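# Move the spare power supply from shelving to bench

## Task

Carry the spare power supply (the slim steel box with a circular fan on one end and gold contacts on the other) from the parts shelving onto the work bench. When finished, no box may be lying on the floor, the gripper must have released it, and the robot must have backed away. The robot must stay upright and level, and the box must stay on the bench without the robot supporting it.

## Robot and tools

ROBOT. A Hello Robot Stretch 3 with a single arm. It has a two-wheel base (0.33 m long, 0.34 m wide) that can drive forward or back and turn in place, but cannot move sideways. A lift rides up and down a mast, and a telescoping arm sticks out to the robot's right. The arm ends in a wrist with yaw, pitch and roll joints and a two-finger gripper. To move the gripper forward or back, drive the base. A turn in place pivots about the midpoint between the wheels, 0.05 m behind the front edge. With the arm retracted and the wrist folded, the turn sweeps a circle of 0.28 m radius. An unfolded, level gripper reaches past that circle. Loose objects may occasionally be nudged by an outside force.

FRAMES. The base frame has its origin on the floor between the drive wheels, with x forward, y left and z up. hand_pose is reported in the base frame, at the point where the closed fingertips meet. The odometry frame is the base frame as it stood when the scene began. Heading is positive to the left, from -3.142 to 3.142.

TOOL execute_actions. Its argument actions is a list of actions, run in order. An empty list only returns the current state and images.

Each action can hold robot, steps (1 to 450 control steps at 30 per second; 1 if omitted) and until. An action with only steps simply waits.

The value of robot is one of these:
- A command object with base, joints and/or contact_limits.
- A list of up to 8 such commands, or {"pause_s": s} entries (s at most 15), which run one after another.
- {"stop": true}, which brakes everything and clears the queue.

base takes exactly one key, and both are offsets from where the base stands when that command starts:
- translate_m: metres, positive forward, |value| at most 1.
- rotate_rad: radians, positive counter-clockwise seen from above, |value| at most 3.2.

joints is one object of absolute targets, keyed by name. Any joint left out keeps its current goal. Units and ranges:
- lift_m: 0 to 1.1, arm height on the mast.
- arm_m: 0 to 0.52, extension.
- wrist_yaw_rad: -1.345 to 4.42. 0 points along the arm; positive swings toward the front; 3.0 is folded over the base.
- wrist_pitch_rad: -1.57 to 0.451. Negative tips the fingers down.
- wrist_roll_rad: -2.911 to 2.911.
- gripper_m: -0.089 to 0.179, higher is wider. The real fingertip gap is about 0.007 less when nearly shut and 0.025 less when fully open.
- head_pan_rad: -3.953 to 1.73. Positive turns left; -1.57 looks along the arm.
- head_tilt_rad: -1.53 to 0.419. Negative looks down.

contact_limits {"arm_m": e} sets the motor_effort percentage (1 to 100) at which the arm halts. It applies until the arm's next command.

Commands take effect immediately and override an older queue. Motions keep running across later actions and while you think. If any action or number is invalid, the entire call is rejected and nothing new runs.

until ends an action early once its conditions hold:
- {"robot": {"status": "ended"}} waits until nothing is moving and no queue is running.
- Field tests use forms such as {"lift_m": [">", 0.3]} or a status word or ["!=", "moving"].
- {"any": {"status": "ended"}} fires when any single motion ends.

Don't wait for a reading with "=", because "done" means within tolerance of the goal. In a queue, the next command starts only after the previous one finished "done" (or "off_target" for base or gripper); any other ending drops the rest.

SPEED AND SAFETY OF MOTION. The base is fast (0.30 m/s, 1.9 rad/s) only when stowed: lift_m under 0.30, arm_m under 0.03 and wrist_yaw_rad over 2.54. Otherwise it is limited to 0.10 m/s and 0.63 rad/s.

Fold or unfold the wrist only when all of these hold:
- lift_m is between 0.32 and 0.95.
- wrist_pitch_rad is -0.4.
- wrist_roll_rad is about 0.
Once it is folded, the lift may go down to 0.25. With yaw below -0.4, keep pitch at -0.5 or lower.

GRIPPING. To grasp, command gripper_m smaller than the box's width; smaller squeezes harder. Too hard a squeeze trips a stall guard, and the box may slip. To re-squeeze, send a different value. To release, open to at least 0.02 above the value where the fingertips met the box. Neither the reading nor "done" proves you are holding it, so check with the cameras.

TIPPING AND CONTACT.
- If the gripper is above about 0.45 m and the arm presses on something rigid, the robot can tip before the contact stop acts. A repeated push after a contact_stop makes this worse.
- Driving while the gripper holds, hooks or pushes a fixed object can topple it.
- Snagging furniture, especially when reversing, can topple it. If that happens, reverse the last move in small steps and free the gripper. If it stays tilted, lower lift_m to about 0.2.
- The base, wrist and head have no contact stop and will keep shoving. A wrist servo under prolonged strain shuts off for 10 s (torque_fault) and goes limp.

Avoid dropping or slamming the box, leaving any box on the floor, hard pushes, and servo faults.

RESULT LINES.
- base_status and joint_status: moving, done, off_target, contact_stop (that joint goes slack until its next command), time_out, stopped, not_commanded or torque_fault. The bracket after base_status shows distance moved versus goal.
- joint_goals and measured_speeds.
- refusals and queue (idle, running, done, dropped, stopped), plus queue_left.
- Lines beginning refused:, dropped: or replaced:, which count actions and commands from 0.
- robot.on_its_own: goals the robot changed itself, slack or switched-off joints, abnormal resting effort, and base lean of 3° or more.
- base_odometry, turned_by_wheels and turned_by_imu.
- base_tilt in degrees, forward and right positive, with an offset of up to about 4°.
- motor_effort in percent, positive toward higher values, with the peak in brackets. These readings are biased and noisy.
- lidar_m: 12 distances for 30° sectors starting straight ahead and going counter-clockwise (4th left, 7th behind, 10th right). The lidar looks in a plane 0.17 m up, so it sees table legs, not tops. "-" means nothing seen.
- wrist_depth_mm and head_depth_mm: 7x7 grids of median depth.

Each result includes one image per camera, taken at the end of the call.

CAMERAS. head_camera (896x504) and nav_camera (fisheye, 672x504) are on the head and aim with head_pan_rad and head_tilt_rad. wrist_camera (644x364) rides on the gripper.

TOOL zoom_image. Arguments are camera (head_camera, nav_camera or wrist_camera) and region [x0, y0, x1, y1] in that camera's pixels from the top-left, at most 504x504. It returns a closer view of the latest image.

TOOL finished_scene. Argument scene, an integer. Call it only after every motion has ended, the box rests on the bench, the gripper is open and the robot has moved away. The result reports success and any next task.

Each tool is called in YAML: its name, and indented under it one key for each argument.

## Session

execute_actions:
  actions: []

Scene clock: 0.00 s.
robot.base_odometry: x=+0.000 y=+0.000 heading=+0.000 (m, m, rad; robot's odometry frame)
robot.turned_by_wheels: +0.000 (rad since the last result)
robot.turned_by_imu: +0.000 (rad since the last result)
robot.base_tilt: forward=+0.6 right=+0.5 (deg)
robot.lidar_m: 2.21 1.60 2.35 1.74 1.50 1.50 1.37 2.41 1.99 2.32 1.04 1.04
robot.head_depth_mm: 1793 2316 2307 2304 2306 1045 1049 / 1891 2477 2535 2516 2521 2514 2168 / 1896 2662 2744 2731 2730 2733 2154 / 1921 2916 3069 3082 3083 2939 2139 / 1759 2783 2926 2915 2859 2870 2130 / 1960 2576 2657 2728 2436 2591 2123 / 1969 2426 2418 2444 2394 2428 2101
robot.base_status: not_commanded
robot.joint_positions: lift_m=+0.534 arm_m=+0.003 wrist_yaw_rad=+3.113 wrist_pitch_rad=-0.371 wrist_roll_rad=+0.018 gripper_m=+0.037 head_pan_rad=+0.000 head_tilt_rad=-0.020
robot.joint_goals: lift_m=+0.534 arm_m=+0.003 wrist_yaw_rad=+3.113 wrist_pitch_rad=-0.371 wrist_roll_rad=+0.018 gripper_m=+0.037 head_pan_rad=+0.000 head_tilt_rad=-0.020
robot.joint_status: lift_m=not_commanded arm_m=not_commanded wrist_yaw_rad=not_commanded wrist_pitch_rad=not_commanded wrist_roll_rad=not_commanded gripper_m=not_commanded head_pan_rad=not_commanded head_tilt_rad=not_commanded
robot.measured_speeds: translate_m=+0.000 rotate_rad=+0.000 lift_m=+0.000 arm_m=+0.000 wrist_yaw_rad=+0.000 wrist_pitch_rad=+0.000 wrist_roll_rad=+0.000 head_pan_rad=+0.000 head_tilt_rad=+0.000
robot: refusals=0 queue=idle queue_left=0
robot.motor_effort: left_wheel=+1 right_wheel=+0 lift_m=+30 arm_m=+0 wrist_yaw_rad=+1 wrist_pitch_rad=+4 wrist_roll_rad=+0 gripper_m=-1 head_pan_rad=+0 head_tilt_rad=+2 (%)
robot.hand_pose: x=-0.0148 y=+0.0820 z=+0.5575 quat_wxyz=(+0.142, +0.703, +0.120, +0.687) (m; robot's base frame)
robot.wrist_depth_mm: - - - - - - - / - - - - - - - / - - - - - - - / - - - - - - - / - - - - - - - / 903 895 - 905 943 930 935 / 770 751 - 794 760 787 784
pictures: head_camera (sideways: a quarter turn clockwise sets it upright), nav_camera (sideways: a quarter turn counterclockwise sets it upright), wrist_camera
Images, in order (width x height): head_camera 896x504, nav_camera 672x504, wrist_camera 644x364.

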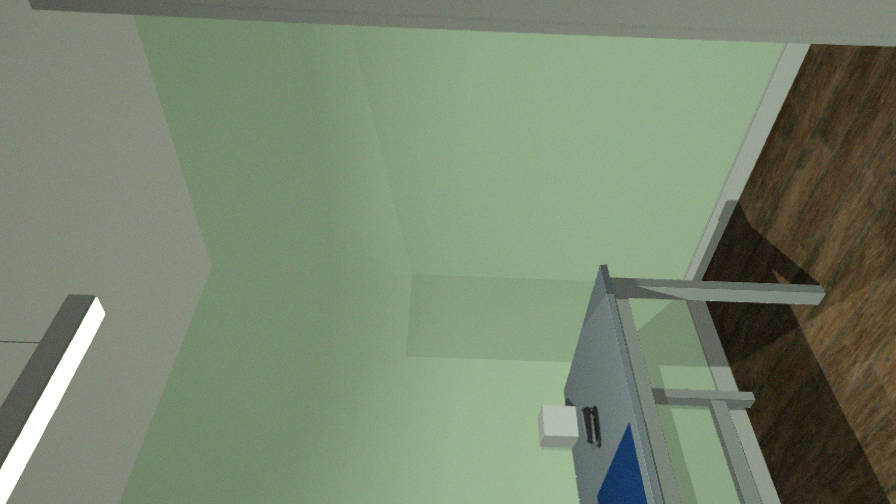

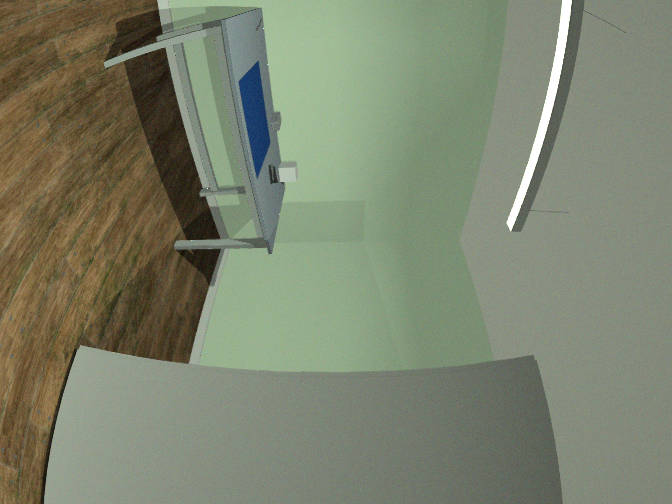

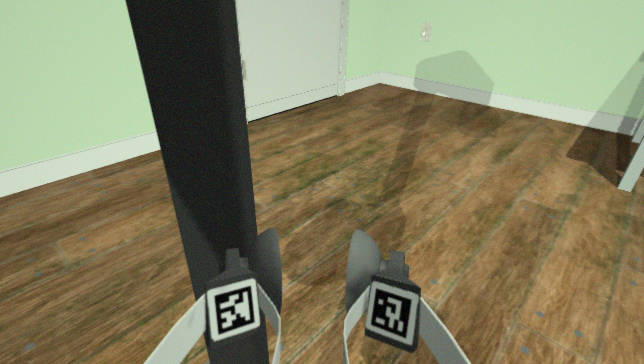

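execute_actions:
  actions:
    - {"robot":{"joints":{"head_pan_rad":-1.4,"head_tilt_rad":-0.3}},"steps":200,"until":{"robot":{"status":"ended"}}}

execute_actions:
  actions:
    - {"robot":{"joints":{"head_pan_rad":-3.0,"head_tilt_rad":-0.3}},"steps":200,"until":{"robot":{"status":"ended"}}}

Scene clock: 12.57 s.
robot.base_odometry: x=+0.000 y=+0.000 heading=+0.000 (m, m, rad; robot's odometry frame)
robot.turned_by_wheels: +0.000 (rad since the last result)
robot.turned_by_imu: +0.000 (rad since the last result)
robot.base_tilt: forward=+0.7 right=+0.5 (deg)
robot.lidar_m: 2.21 1.60 2.35 1.75 1.50 1.50 1.37 2.41 1.98 2.33 1.04 1.04
robot.head_depth_mm: 2581 2612 2734 2670 2441 1975 1535 / 2714 2841 3027 3117 2746 1964 1512 / 2522 2691 2828 3049 2749 1927 1519 / 2363 2509 2658 2829 2689 1937 1511 / 2221 2340 2465 2605 2544 1870 1466 / 943 988 1043 1103 1160 1240 1325 / 886 928 980 1024 1081 1144 1214
robot.base_status: not_commanded
robot.joint_positions: lift_m=+0.534 arm_m=+0.003 wrist_yaw_rad=+3.113 wrist_pitch_rad=-0.371 wrist_roll_rad=+0.018 gripper_m=+0.037 head_pan_rad=-1.393 head_tilt_rad=-0.296
robot.joint_goals: lift_m=+0.534 arm_m=+0.003 wrist_yaw_rad=+3.113 wrist_pitch_rad=-0.371 wrist_roll_rad=+0.018 gripper_m=+0.037 head_pan_rad=-1.400 head_tilt_rad=-0.300
robot.joint_status: lift_m=not_commanded arm_m=not_commanded wrist_yaw_rad=not_commanded wrist_pitch_rad=not_commanded wrist_roll_rad=not_commanded gripper_m=not_commanded head_pan_rad=done head_tilt_rad=done
robot.measured_speeds: translate_m=+0.000 rotate_rad=+0.000 lift_m=+0.000 arm_m=+0.000 wrist_yaw_rad=+0.000 wrist_pitch_rad=+0.000 wrist_roll_rad=+0.000 head_pan_rad=+0.000 head_tilt_rad=+0.000
robot: refusals=0 queue=done queue_left=0
robot.motor_effort: left_wheel=+0(0) right_wheel=+0(0) lift_m=+31(31) arm_m=+0(0) wrist_yaw_rad=+0(1) wrist_pitch_rad=+4(4) wrist_roll_rad=+0(0) gripper_m=+0(0) head_pan_rad=-3(41) head_tilt_rad=-2(25) (%)
robot.hand_pose: x=-0.0148 y=+0.0820 z=+0.5575 quat_wxyz=(+0.142, +0.703, +0.120, +0.687) (m; robot's base frame)
robot.wrist_depth_mm: - - - - - - - / - - - - - - - / - - - - - - - / - - - - - - - / - - - - - - - / 882 893 - 896 952 914 893 / 768 750 - 783 746 770 793
pictures: head_camera (sideways: a quarter turn clockwise sets it upright), nav_camera (sideways: a quarter turn counterclockwise sets it upright), wrist_camera
Images, in order (width x height): head_camera 896x504, nav_camera 672x504, wrist_camera 644x364.

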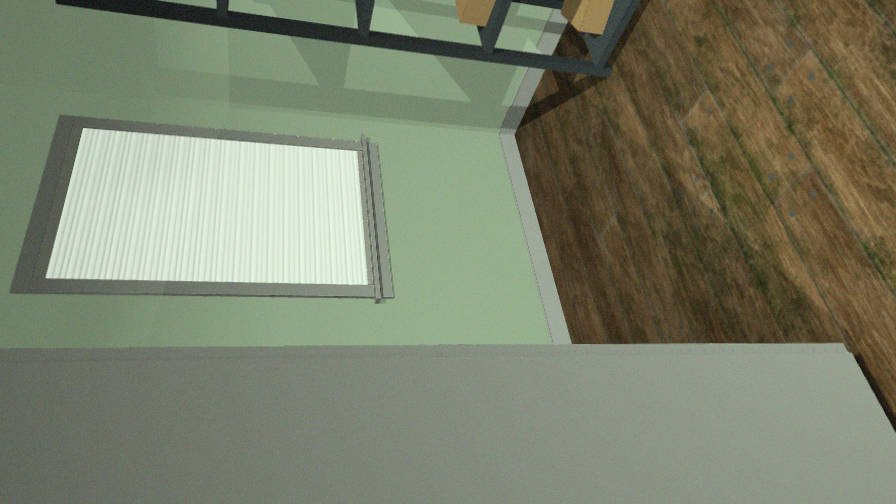

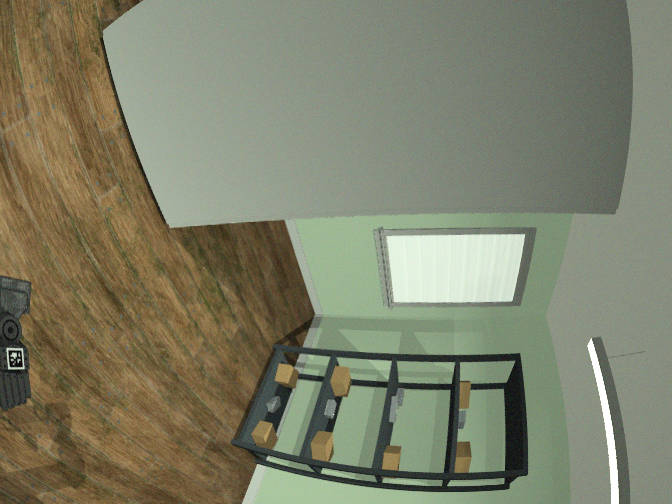

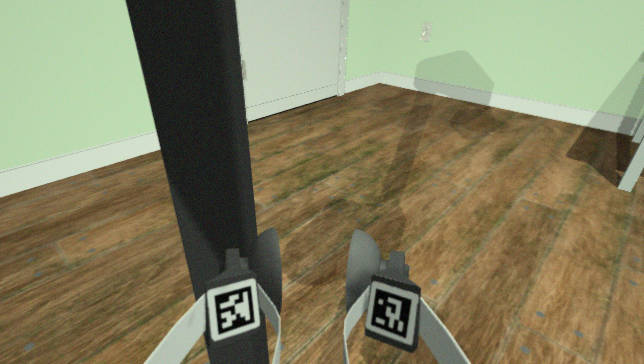

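Scene clock: 13.90 s.
robot.base_odometry: x=+0.000 y=+0.000 heading=+0.000 (m, m, rad; robot's odometry frame)
robot.turned_by_wheels: +0.000 (rad since the last result)
robot.turned_by_imu: +0.000 (rad since the last result)
robot.base_tilt: forward=+0.6 right=+0.6 (deg)
robot.lidar_m: 2.21 1.59 2.35 1.75 1.50 1.50 1.37 2.41 1.99 2.32 1.04 1.04
robot.head_depth_mm: 1561 1617 1675 1704 1714 1780 1541 / 1723 1808 1864 1854 1712 1750 1532 / 1944 2016 2095 2083 1882 1811 1519 / 2197 2328 2394 2516 2496 1898 1512 / 2361 2504 2613 2768 2649 1926 1499 / 2248 2368 2472 2620 2628 1913 1495 / 2126 2213 2333 2424 2512 1899 1496
robot.base_status: not_commanded
robot.joint_positions: lift_m=+0.534 arm_m=+0.003 wrist_yaw_rad=+3.113 wrist_pitch_rad=-0.371 wrist_roll_rad=+0.018 gripper_m=+0.037 head_pan_rad=-2.993 head_tilt_rad=-0.296
robot.joint_goals: lift_m=+0.534 arm_m=+0.003 wrist_yaw_rad=+3.113 wrist_pitch_rad=-0.371 wrist_roll_rad=+0.018 gripper_m=+0.037 head_pan_rad=-3.000 head_tilt_rad=-0.300
robot.joint_status: lift_m=not_commanded arm_m=not_commanded wrist_yaw_rad=not_commanded wrist_pitch_rad=not_commanded wrist_roll_rad=not_commanded gripper_m=not_commanded head_pan_rad=done head_tilt_rad=done
robot.measured_speeds: translate_m=+0.000 rotate_rad=+0.000 lift_m=+0.000 arm_m=+0.000 wrist_yaw_rad=+0.000 wrist_pitch_rad=+0.000 wrist_roll_rad=+0.000 head_pan_rad=+0.000 head_tilt_rad=+0.000
robot: refusals=0 queue=done queue_left=0
robot.motor_effort: left_wheel=+1(1) right_wheel=+0(0) lift_m=+30(31) arm_m=+0(0) wrist_yaw_rad=+1(1) wrist_pitch_rad=+4(4) wrist_roll_rad=+0(0) gripper_m=+0(0) head_pan_rad=-3(41) head_tilt_rad=-2(1) (%)
robot.hand_pose: x=-0.0148 y=+0.0820 z=+0.5575 quat_wxyz=(+0.142, +0.703, +0.120, +0.687) (m; robot's base frame)
robot.wrist_depth_mm: - - - - - - - / - - - - - - - / - - - - - - - / - - - - - - - / - - - - - - - / 928 897 - 900 918 922 921 / 778 765 - 772 763 796 807
pictures: head_camera (sideways: a quarter turn clockwise sets it upright), nav_camera (sideways: a quarter turn counterclockwise sets it upright), wrist_camera
Images, in order (width x height): head_camera 896x504, nav_camera 672x504, wrist_camera 644x364.

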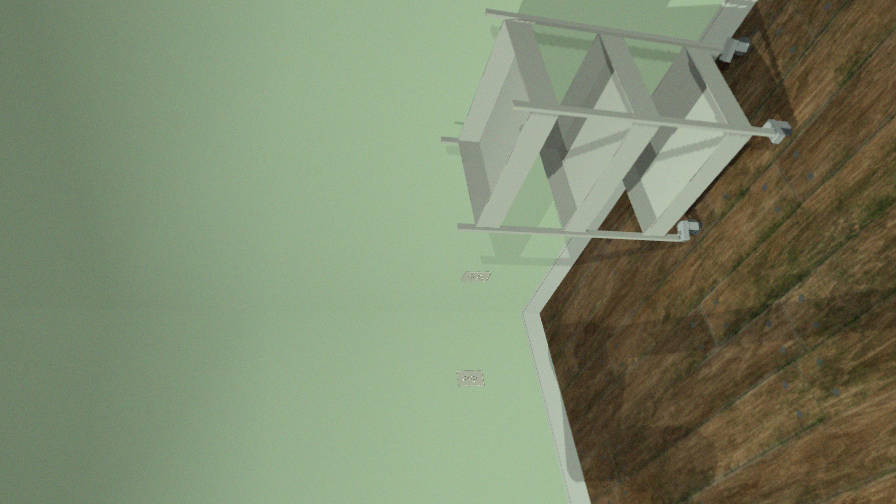

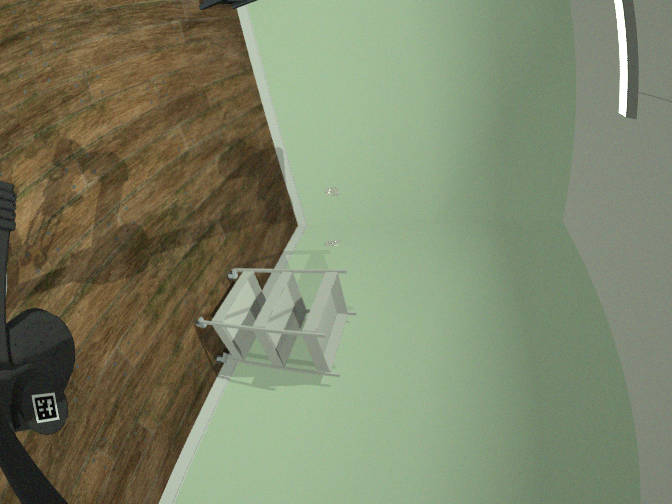

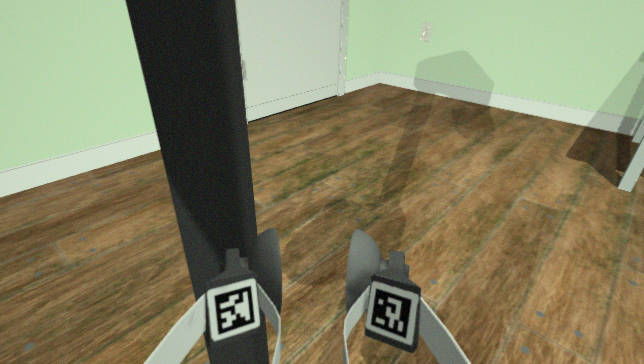

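execute_actions:
  actions:
    - {"robot":{"joints":{"head_pan_rad":-1.95,"head_tilt_rad":-0.2}},"steps":200,"until":{"robot":{"status":"ended"}}}

Scene clock: 22.10 s.
robot.base_odometry: x=+0.000 y=+0.000 heading=+0.000 (m, m, rad; robot's odometry frame)
robot.turned_by_wheels: +0.000 (rad since the last result)
robot.turned_by_imu: +0.000 (rad since the last result)
robot.base_tilt: forward=+0.6 right=+0.6 (deg)
robot.lidar_m: 2.20 1.60 2.35 1.75 1.50 1.50 1.37 2.41 1.99 2.33 1.04 1.04
robot.head_depth_mm: 2070 2114 2201 2256 2340 2217 1685 / 2160 2202 2276 2365 2455 2200 1670 / 2195 2251 2292 2367 2450 2107 1656 / 2305 2375 2489 2574 2426 2161 1642 / 2425 2474 2607 2695 2563 2166 1641 / 2487 2605 2667 2809 2811 2141 1645 / 2613 2703 2863 3001 3053 2105 1637
robot.base_status: not_commanded
robot.joint_positions: lift_m=+0.534 arm_m=+0.003 wrist_yaw_rad=+3.113 wrist_pitch_rad=-0.371 wrist_roll_rad=+0.018 gripper_m=+0.037 head_pan_rad=-1.957 head_tilt_rad=-0.211
robot.joint_goals: lift_m=+0.534 arm_m=+0.003 wrist_yaw_rad=+3.113 wrist_pitch_rad=-0.371 wrist_roll_rad=+0.018 gripper_m=+0.037 head_pan_rad=-1.950 head_tilt_rad=-0.200
robot.joint_status: lift_m=not_commanded arm_m=not_commanded wrist_yaw_rad=not_commanded wrist_pitch_rad=not_commanded wrist_roll_rad=not_commanded gripper_m=not_commanded head_pan_rad=done head_tilt_rad=done
robot.measured_speeds: translate_m=+0.000 rotate_rad=+0.000 lift_m=+0.000 arm_m=+0.000 wrist_yaw_rad=+0.000 wrist_pitch_rad=+0.000 wrist_roll_rad=+0.000 head_pan_rad=+0.000 head_tilt_rad=+0.000
robot: refusals=0 queue=done queue_left=0
robot.motor_effort: left_wheel=+0(1) right_wheel=+0(0) lift_m=+31(30) arm_m=+0(0) wrist_yaw_rad=+1(0) wrist_pitch_rad=+4(4) wrist_roll_rad=+0(0) gripper_m=+0(0) head_pan_rad=+3(42) head_tilt_rad=+6(21) (%)
robot.hand_pose: x=-0.0148 y=+0.0820 z=+0.5575 quat_wxyz=(+0.142, +0.703, +0.120, +0.687) (m; robot's base frame)
robot.wrist_depth_mm: - - - - - - - / - - - - - - - / - - - - - - - / - - - - - - - / - - - - - - - / 875 902 - 913 918 881 942 / 760 756 - 776 757 817 782
pictures: head_camera (sideways: a quarter turn clockwise sets it upright), nav_camera (sideways: a quarter turn counterclockwise sets it upright), wrist_camera
Images, in order (width x height): head_camera 896x504, nav_camera 672x504, wrist_camera 644x364.

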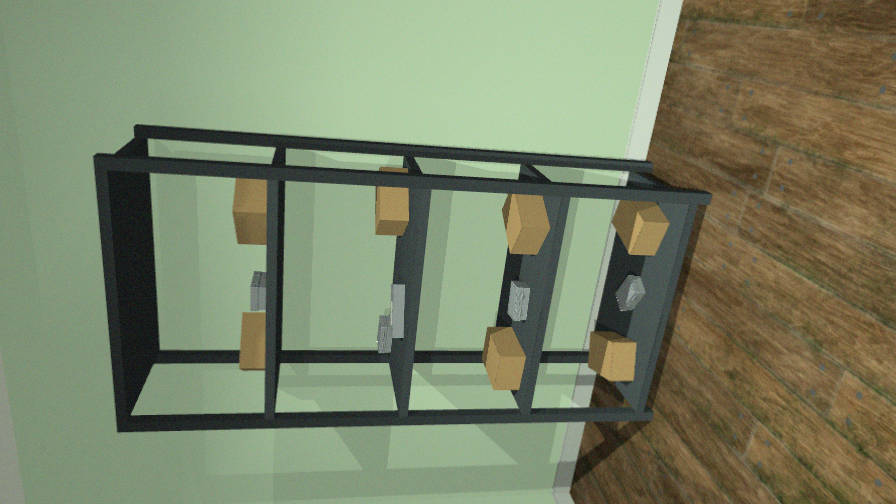

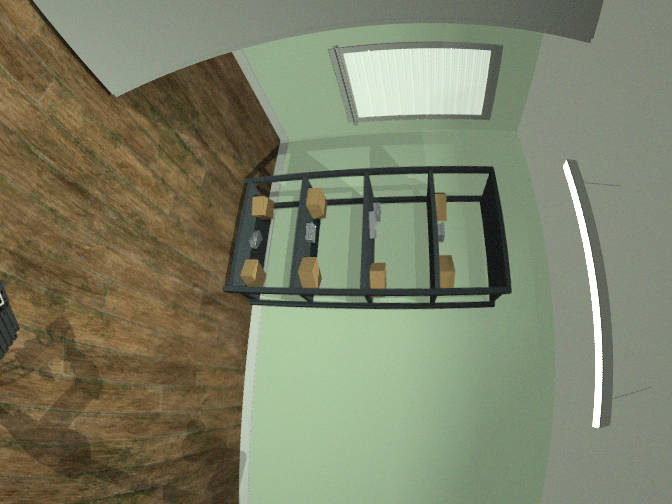

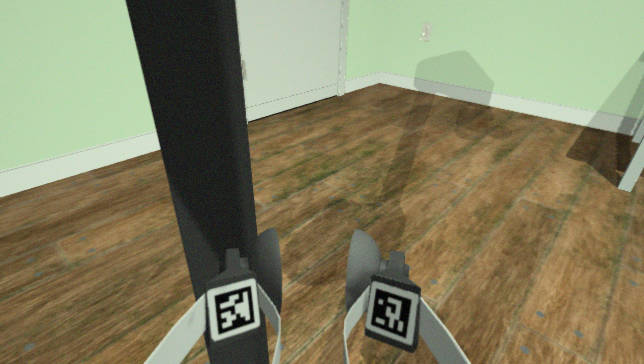

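zoom_image:
  camera: "head_camera"
  region: [340, 250, 480, 380]

Region (340, 250, 480, 380) of head_camera's 896x504 image, scaled by 3.600, with more detail than that image has; it fills the top 468 rows of this view, and the rest is white.

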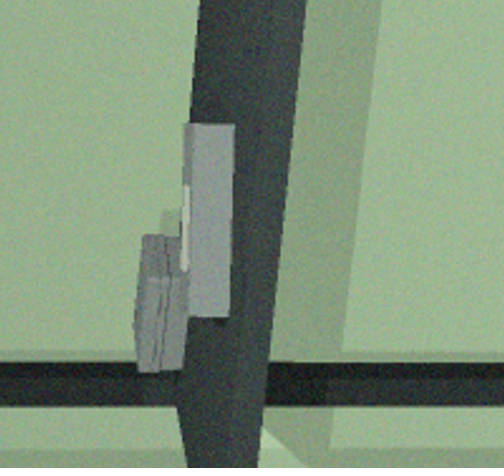

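execute_actions:
  actions:
    - {"robot":[{"joints":{"lift_m":0.27,"head_pan_rad":-1.57,"head_tilt_rad":-0.4}},{"base":{"rotate_rad":-1.63}},{"base":{"translate_m":1.0}},{"base":{"translate_m":0.6}},{"base":{"rotate_rad":0.81}}],"steps":450,"until":{"robot":{"status":"ended"}}}
    - {"steps":300,"until":{"robot":{"status":"ended"}}}

Scene clock: 82.97 s.
robot.base_odometry: x=-0.095 y=-1.597 heading=-0.820 (m, m, rad; robot's odometry frame)
robot.turned_by_wheels: -0.820 (rad since the last result)
robot.turned_by_imu: -0.825 (rad since the last result)
robot.base_tilt: forward=+0.7 right=+0.5 (deg)
robot.lidar_m: 1.20 0.98 0.70 0.67 3.54 2.68 2.14 1.77 0.86 0.81 0.78 1.25
robot.head_depth_mm: 661 1083 1130 846 1316 974 1331 / 633 1085 1136 835 1328 975 1186 / 645 1079 1146 830 1314 1034 1278 / 659 1078 1146 801 1306 994 1220 / 676 1072 1134 772 1314 1016 1275 / 695 1067 1127 802 1297 941 1158 / 718 1050 1103 793 1290 943 1230
robot.base_status: done (rotate_rad +0.8099 of +0.8100)
robot.joint_positions: lift_m=+0.270 arm_m=+0.003 wrist_yaw_rad=+3.113 wrist_pitch_rad=-0.372 wrist_roll_rad=+0.018 gripper_m=+0.037 head_pan_rad=-1.577 head_tilt_rad=-0.396
robot.joint_goals: lift_m=+0.270 arm_m=+0.003 wrist_yaw_rad=+3.113 wrist_pitch_rad=-0.372 wrist_roll_rad=+0.018 gripper_m=+0.037 head_pan_rad=-1.570 head_tilt_rad=-0.400
robot.joint_status: lift_m=done arm_m=not_commanded wrist_yaw_rad=not_commanded wrist_pitch_rad=not_commanded wrist_roll_rad=not_commanded gripper_m=not_commanded head_pan_rad=done head_tilt_rad=done
robot.measured_speeds: translate_m=+0.000 rotate_rad=+0.000 lift_m=+0.000 arm_m=+0.000 wrist_yaw_rad=+0.000 wrist_pitch_rad=+0.000 wrist_roll_rad=+0.000 head_pan_rad=+0.000 head_tilt_rad=+0.000
robot: refusals=0 queue=done queue_left=0
robot.motor_effort: left_wheel=-1(10) right_wheel=+1(7) lift_m=+25(30) arm_m=+0(0) wrist_yaw_rad=+0(1) wrist_pitch_rad=+4(4) wrist_roll_rad=+0(0) gripper_m=+0(0) head_pan_rad=+2(28) head_tilt_rad=-1(21) (%)
robot.hand_pose: x=-0.0148 y=+0.0819 z=+0.2932 quat_wxyz=(+0.142, +0.703, +0.120, +0.687) (m; robot's base frame)
robot.wrist_depth_mm: - - - 673 678 700 711 / - - - 719 718 739 762 / - - - 782 778 822 841 / 807 852 832 806 867 869 847 / 645 648 - 658 659 659 671 / 541 540 - 552 559 555 557 / 470 - - - 444 467 468
pictures: head_camera (sideways: a quarter turn clockwise sets it upright), nav_camera (sideways: a quarter turn counterclockwise sets it upright), wrist_camera
Images, in order (width x height): head_camera 896x504, nav_camera 672x504, wrist_camera 644x364.

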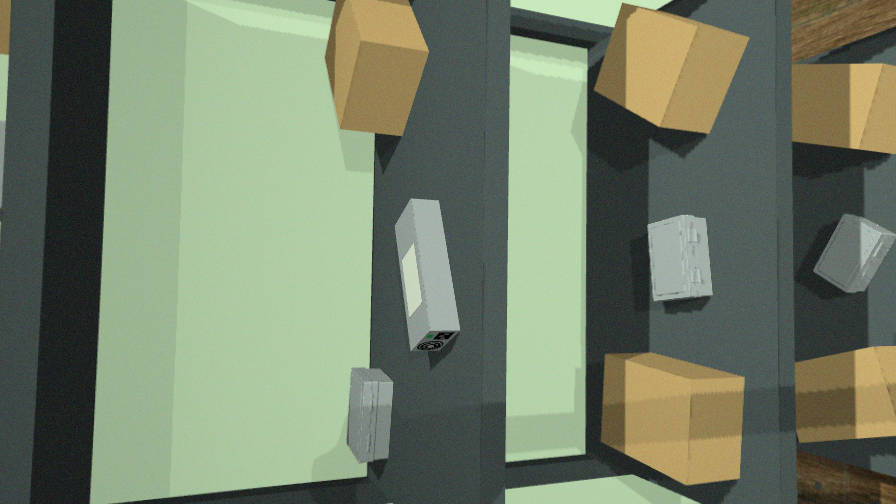

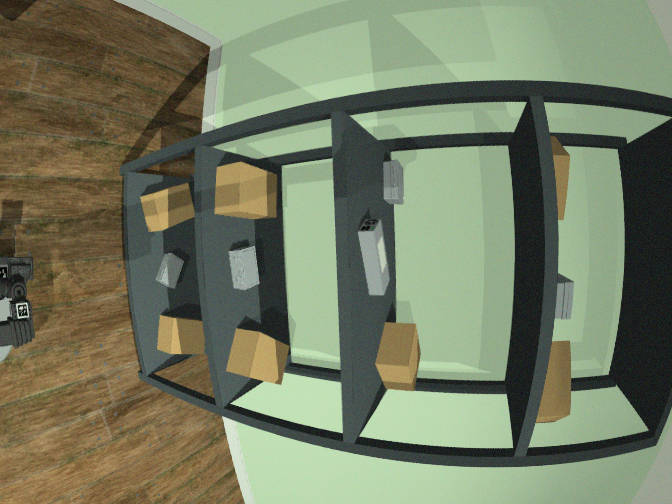

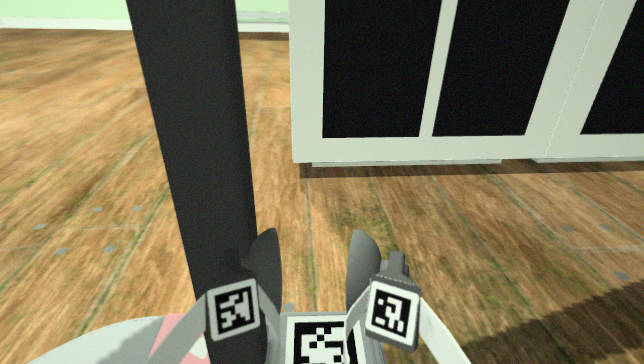

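execute_actions:
  actions:
    - {"robot":[{"joints":{"lift_m":0.93,"wrist_pitch_rad":-0.4,"wrist_roll_rad":0}},{"joints":{"wrist_yaw_rad":0.0,"gripper_m":0.15}},{"joints":{"lift_m":1.09,"wrist_pitch_rad":-0.8}},{"joints":{"wrist_yaw_rad":-1.22}}],"steps":450,"until":{"robot":{"status":"ended"}}}
    - {"steps":300,"until":{"robot":{"status":"ended"}}}

Scene clock: 149.33 s.
robot.base_odometry: x=-0.095 y=-1.597 heading=-0.820 (m, m, rad; robot's odometry frame)
robot.turned_by_wheels: +0.000 (rad since the last result)
robot.turned_by_imu: +0.000 (rad since the last result)
robot.base_tilt: forward=+0.6 right=+0.5 (deg)
robot.lidar_m: 1.20 0.99 0.70 0.67 3.54 2.67 2.14 1.77 0.86 0.80 0.78 1.26
robot.head_depth_mm: 662 1088 - - - - - / 631 1076 - - - - - / 644 1075 - - - - - / 663 1075 1145 800 1332 - - / 677 1062 1135 771 1323 - - / 697 1069 1128 802 1292 933 1147 / 717 1049 1101 796 1297 942 1232
robot.base_status: done (rotate_rad +0.8099 of +0.8100)
robot.joint_positions: lift_m=+1.090 arm_m=+0.003 wrist_yaw_rad=-1.216 wrist_pitch_rad=-0.807 wrist_roll_rad=+0.004 gripper_m=+0.150 head_pan_rad=-1.577 head_tilt_rad=-0.396
robot.joint_goals: lift_m=+1.090 arm_m=+0.003 wrist_yaw_rad=-1.220 wrist_pitch_rad=-0.800 wrist_roll_rad=+0.000 gripper_m=+0.150 head_pan_rad=-1.570 head_tilt_rad=-0.400
robot.joint_status: lift_m=done arm_m=not_commanded wrist_yaw_rad=done wrist_pitch_rad=done wrist_roll_rad=done gripper_m=done head_pan_rad=done head_tilt_rad=done
robot.measured_speeds: translate_m=+0.000 rotate_rad=+0.000 lift_m=+0.000 arm_m=+0.000 wrist_yaw_rad=+0.000 wrist_pitch_rad=+0.000 wrist_roll_rad=+0.000 head_pan_rad=+0.000 head_tilt_rad=+0.000
robot: refusals=0 queue=done queue_left=0
robot.motor_effort: left_wheel=+0(1) right_wheel=+2(2) lift_m=+35(35) arm_m=+0(0) wrist_yaw_rad=-5(3) wrist_pitch_rad=+2(3) wrist_roll_rad=-2(1) gripper_m=+1(96) head_pan_rad=+4(2) head_tilt_rad=-2(1) (%)
robot.hand_pose: x=-0.1713 y=-0.2032 z=+1.0267 quat_wxyz=(+0.373, -0.145, -0.693, -0.600) (m; robot's base frame)
robot.wrist_depth_mm: 979 - - - - - - / - - - - - - - / 804 - - - - - - / 700 869 - - - - - / 710 - - - - - - / 658 - - - - - - / 622 - - - - - -
pictures: head_camera (sideways: a quarter turn clockwise sets it upright), nav_camera (sideways: a quarter turn counterclockwise sets it upright), wrist_camera
Images, in order (width x height): head_camera 896x504, nav_camera 672x504, wrist_camera 644x364.

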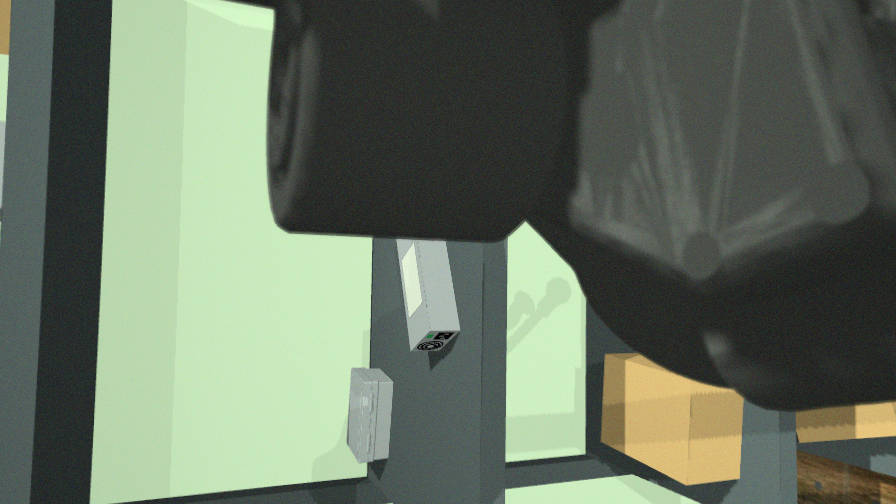

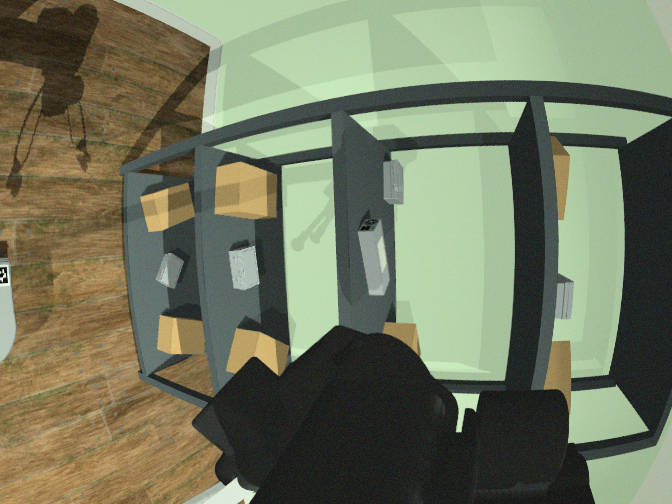

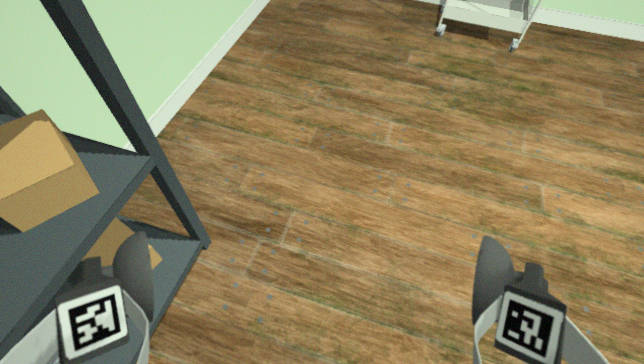

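execute_actions:
  actions:
    - {"robot":[{"base":{"rotate_rad":-0.785},"joints":{"wrist_pitch_rad":-0.5}},{"base":{"translate_m":0.28}},{"base":{"rotate_rad":0.785},"joints":{"head_pan_rad":-1.75,"head_tilt_rad":-0.5}}],"steps":450,"until":{"robot":{"status":"ended"}}}

Scene clock: 171.43 s.
robot.base_odometry: x=-0.104 y=-1.877 heading=-0.820 (m, m, rad; robot's odometry frame)
robot.turned_by_wheels: +0.000 (rad since the last result)
robot.turned_by_imu: +0.001 (rad since the last result)
robot.base_tilt: forward=+0.6 right=+0.6 (deg)
robot.lidar_m: 1.00 1.04 0.92 0.87 0.90 2.89 2.34 0.85 0.77 0.56 0.52 1.06
robot.head_depth_mm: - - - - - - - / - - - - - - - / 847 - - - - - - / 833 880 - - - - - / 818 864 - - - - - / 805 859 912 645 - - - / 790 853 906 640 533 - -
robot.base_status: done (rotate_rad +0.7849 of +0.7850)
robot.joint_positions: lift_m=+1.090 arm_m=+0.003 wrist_yaw_rad=-1.217 wrist_pitch_rad=-0.519 wrist_roll_rad=+0.004 gripper_m=+0.150 head_pan_rad=-1.743 head_tilt_rad=-0.494
robot.joint_goals: lift_m=+1.090 arm_m=+0.003 wrist_yaw_rad=-1.220 wrist_pitch_rad=-0.500 wrist_roll_rad=+0.000 gripper_m=+0.150 head_pan_rad=-1.750 head_tilt_rad=-0.500
robot.joint_status: lift_m=done arm_m=not_commanded wrist_yaw_rad=done wrist_pitch_rad=done wrist_roll_rad=done gripper_m=done head_pan_rad=done head_tilt_rad=done
robot.measured_speeds: translate_m=+0.000 rotate_rad=+0.000 lift_m=+0.000 arm_m=+0.000 wrist_yaw_rad=+0.000 wrist_pitch_rad=+0.000 wrist_roll_rad=+0.000 head_pan_rad=+0.000 head_tilt_rad=+0.000
robot: refusals=0 queue=done queue_left=0
robot.motor_effort: left_wheel=-1(5) right_wheel=+2(4) lift_m=+35(34) arm_m=+0(0) wrist_yaw_rad=-3(4) wrist_pitch_rad=+6(6) wrist_roll_rad=-2(2) gripper_m=+0(0) head_pan_rad=-3(18) head_tilt_rad=-4(14) (%)
robot.hand_pose: x=-0.2189 y=-0.2207 z=+1.0804 quat_wxyz=(+0.456, -0.242, -0.665, -0.539) (m; robot's base frame)
robot.wrist_depth_mm: 514 - - - - - - / 522 561 637 - - - - / 423 452 - - - - - / 351 - - - - - - / 874 822 890 - - - - / 819 767 846 - - - - / 714 684 - - - - -
pictures: head_camera (sideways: a quarter turn clockwise sets it upright), nav_camera (sideways: a quarter turn counterclockwise sets it upright), wrist_camera
Images, in order (width x height): head_camera 896x504, nav_camera 672x504, wrist_camera 644x364.

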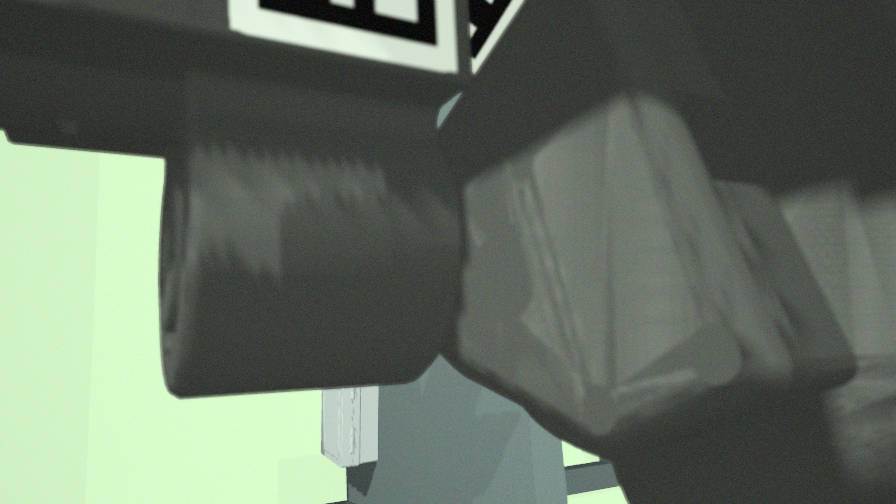

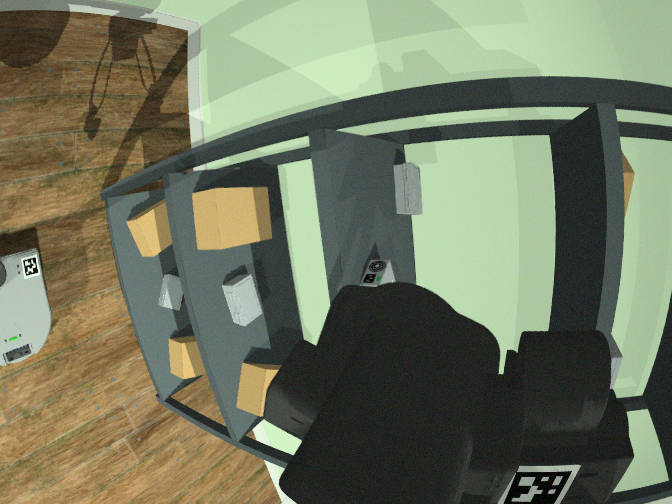

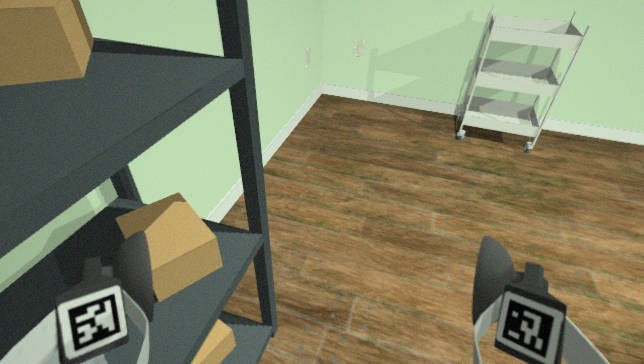

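Extend the arm partway.

execute_actions:
  actions:
    - {"robot":{"joints":{"arm_m":0.3},"contact_limits":{"arm_m":20}},"steps":300,"until":{"robot":{"status":"ended"}}}

Scene clock: 180.17 s.
robot.base_odometry: x=-0.104 y=-1.877 heading=-0.820 (m, m, rad; robot's odometry frame)
robot.turned_by_wheels: +0.000 (rad since the last result)
robot.turned_by_imu: +0.000 (rad since the last result)
robot.base_tilt: forward=+0.6 right=+0.5 (deg)
robot.lidar_m: 1.01 1.04 0.92 0.87 0.90 2.88 2.33 0.85 0.77 0.56 0.52 1.06
robot.head_depth_mm: 867 - 821 659 1157 904 1123 / 851 - 994 633 1148 940 1136 / 840 - 995 626 1136 897 834 / 823 912 - 608 1095 899 829 / 812 - - 650 1084 855 787 / 805 861 802 647 1083 802 772 / 791 854 908 641 1041 978 758
robot.base_status: done (rotate_rad +0.7849 of +0.7850)
robot.joint_positions: lift_m=+1.090 arm_m=+0.300 wrist_yaw_rad=-1.217 wrist_pitch_rad=-0.519 wrist_roll_rad=+0.004 gripper_m=+0.150 head_pan_rad=-1.743 head_tilt_rad=-0.494
robot.joint_goals: lift_m=+1.090 arm_m=+0.300 wrist_yaw_rad=-1.220 wrist_pitch_rad=-0.500 wrist_roll_rad=+0.000 gripper_m=+0.150 head_pan_rad=-1.750 head_tilt_rad=-0.500
robot.joint_status: lift_m=done arm_m=done wrist_yaw_rad=done wrist_pitch_rad=done wrist_roll_rad=done gripper_m=done head_pan_rad=done head_tilt_rad=done
robot.measured_speeds: translate_m=+0.000 rotate_rad=+0.000 lift_m=+0.000 arm_m=+0.000 wrist_yaw_rad=+0.000 wrist_pitch_rad=+0.000 wrist_roll_rad=+0.000 head_pan_rad=+0.000 head_tilt_rad=+0.000
robot: refusals=0 queue=done queue_left=0
robot.motor_effort: left_wheel=-1(1) right_wheel=+1(2) lift_m=+35(34) arm_m=+4(3) wrist_yaw_rad=-4(4) wrist_pitch_rad=+6(6) wrist_roll_rad=-2(2) gripper_m=+0(0) head_pan_rad=-3(4) head_tilt_rad=-3(2) (%)
robot.contact_limits: arm_m 20 (drawing in: default 19, maximum 31; extending or still: default 27, maximum 44)
robot.hand_pose: x=-0.2189 y=-0.5173 z=+1.0804 quat_wxyz=(+0.455, -0.243, -0.665, -0.540) (m; robot's base frame)
robot.wrist_depth_mm: 506 424 469 - - - - / 515 400 428 578 - - - / 417 422 433 433 - - - / 341 345 354 354 - - - / 261 245 297 298 - - - / 206 234 254 263 - - - / - 203 224 236 - - -
pictures: head_camera (sideways: a quarter turn clockwise sets it upright), nav_camera (sideways: a quarter turn counterclockwise sets it upright), wrist_camera
Images, in order (width x height): head_camera 896x504, nav_camera 672x504, wrist_camera 644x364.

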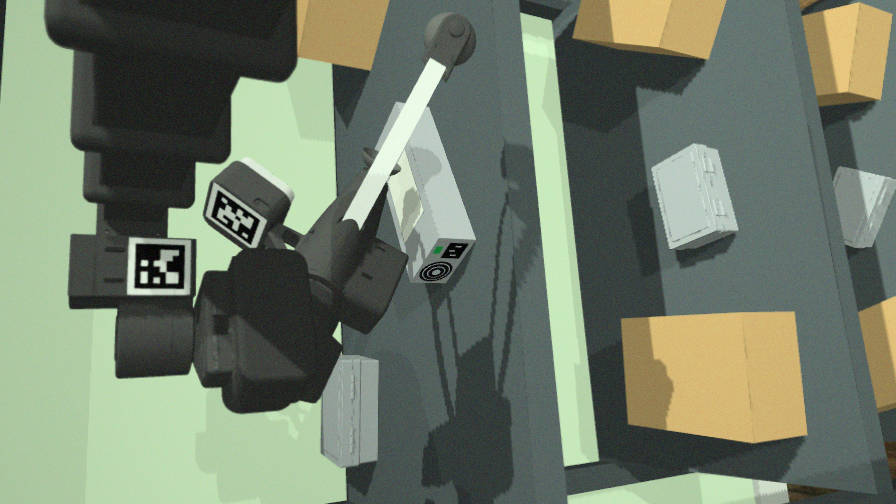

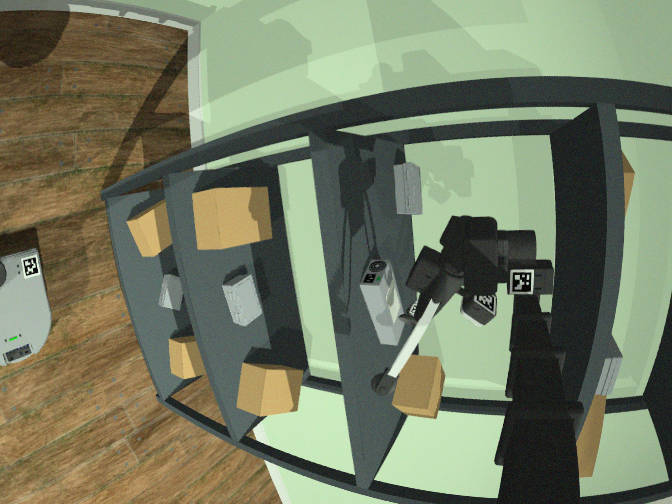

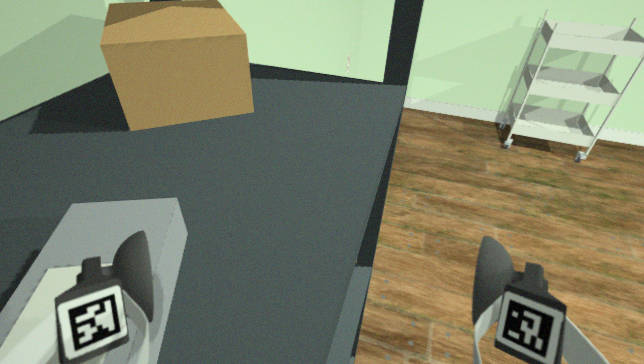

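execute_actions:
  actions:
    - {"robot":{"joints":{"arm_m":0.40,"gripper_m":0.175},"contact_limits":{"arm_m":20}},"steps":300,"until":{"robot":{"status":"ended"}}}

Scene clock: 192.10 s.
robot.base_odometry: x=-0.104 y=-1.877 heading=-0.820 (m, m, rad; robot's odometry frame)
robot.turned_by_wheels: +0.000 (rad since the last result)
robot.turned_by_imu: +0.000 (rad since the last result)
robot.base_tilt: forward=+0.6 right=+0.6 (deg)
robot.lidar_m: 1.01 1.03 0.91 0.87 0.90 2.87 2.33 0.85 0.77 0.56 0.51 1.05
robot.head_depth_mm: 863 - 823 670 1148 904 1126 / 849 - 1001 636 1152 937 1130 / 834 955 980 628 1143 895 837 / 820 - 894 617 1096 903 832 / 810 - 884 652 1087 852 786 / 804 863 910 646 1084 800 767 / 791 853 901 640 1043 976 762
robot.base_status: done (rotate_rad +0.7849 of +0.7850)
robot.joint_positions: lift_m=+1.090 arm_m=+0.400 wrist_yaw_rad=-1.217 wrist_pitch_rad=-0.519 wrist_roll_rad=+0.004 gripper_m=+0.175 head_pan_rad=-1.743 head_tilt_rad=-0.494
robot.joint_goals: lift_m=+1.090 arm_m=+0.400 wrist_yaw_rad=-1.220 wrist_pitch_rad=-0.500 wrist_roll_rad=+0.000 gripper_m=+0.175 head_pan_rad=-1.750 head_tilt_rad=-0.500
robot.joint_status: lift_m=done arm_m=done wrist_yaw_rad=done wrist_pitch_rad=done wrist_roll_rad=done gripper_m=done head_pan_rad=done head_tilt_rad=done
robot.measured_speeds: translate_m=+0.000 rotate_rad=+0.000 lift_m=+0.000 arm_m=+0.000 wrist_yaw_rad=+0.000 wrist_pitch_rad=+0.000 wrist_roll_rad=+0.000 head_pan_rad=+0.000 head_tilt_rad=+0.000
robot: refusals=0 queue=done queue_left=0
robot.motor_effort: left_wheel=-2(1) right_wheel=+2(2) lift_m=+35(34) arm_m=+4(4) wrist_yaw_rad=-2(3) wrist_pitch_rad=+6(6) wrist_roll_rad=-2(2) gripper_m=-1(92) head_pan_rad=-3(3) head_tilt_rad=-2(3) (%)
robot.contact_limits: arm_m 20 (drawing in: default 19, maximum 31; extending or still: default 27, maximum 44)
robot.hand_pose: x=-0.2189 y=-0.6173 z=+1.0804 quat_wxyz=(+0.455, -0.243, -0.665, -0.540) (m; robot's base frame)
robot.wrist_depth_mm: 410 513 428 - - - - / 421 528 363 412 - - - / 420 431 393 422 454 - - / 339 348 351 355 357 - - / 290 291 295 297 300 - - / - 248 205 250 261 273 - / - 214 179 219 226 - -
pictures: head_camera (sideways: a quarter turn clockwise sets it upright), nav_camera (sideways: a quarter turn counterclockwise sets it upright), wrist_camera
Images, in order (width x height): head_camera 896x504, nav_camera 672x504, wrist_camera 644x364.

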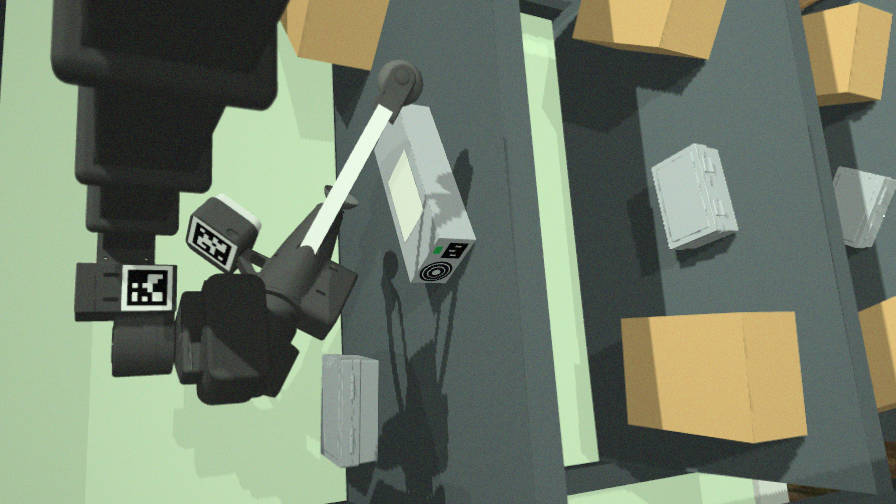

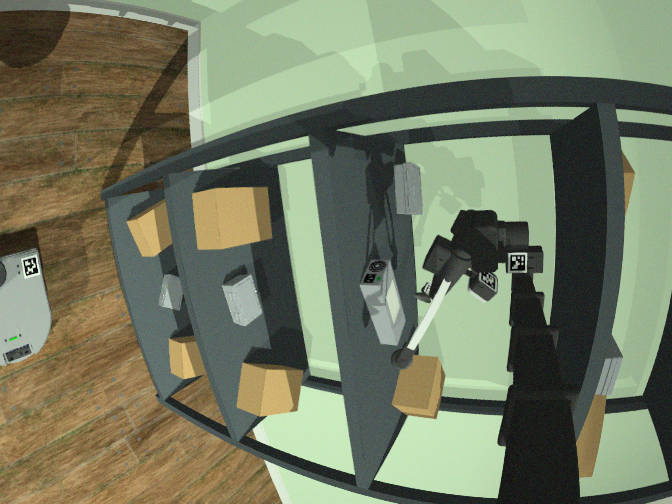

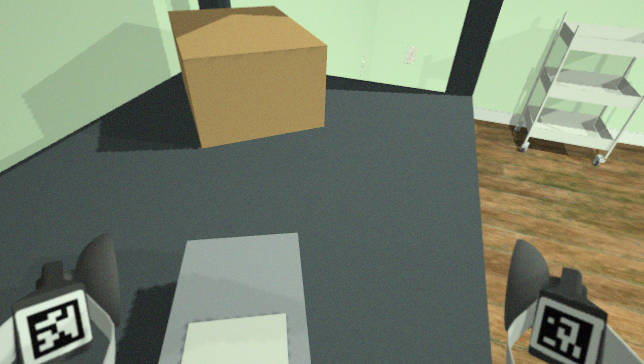

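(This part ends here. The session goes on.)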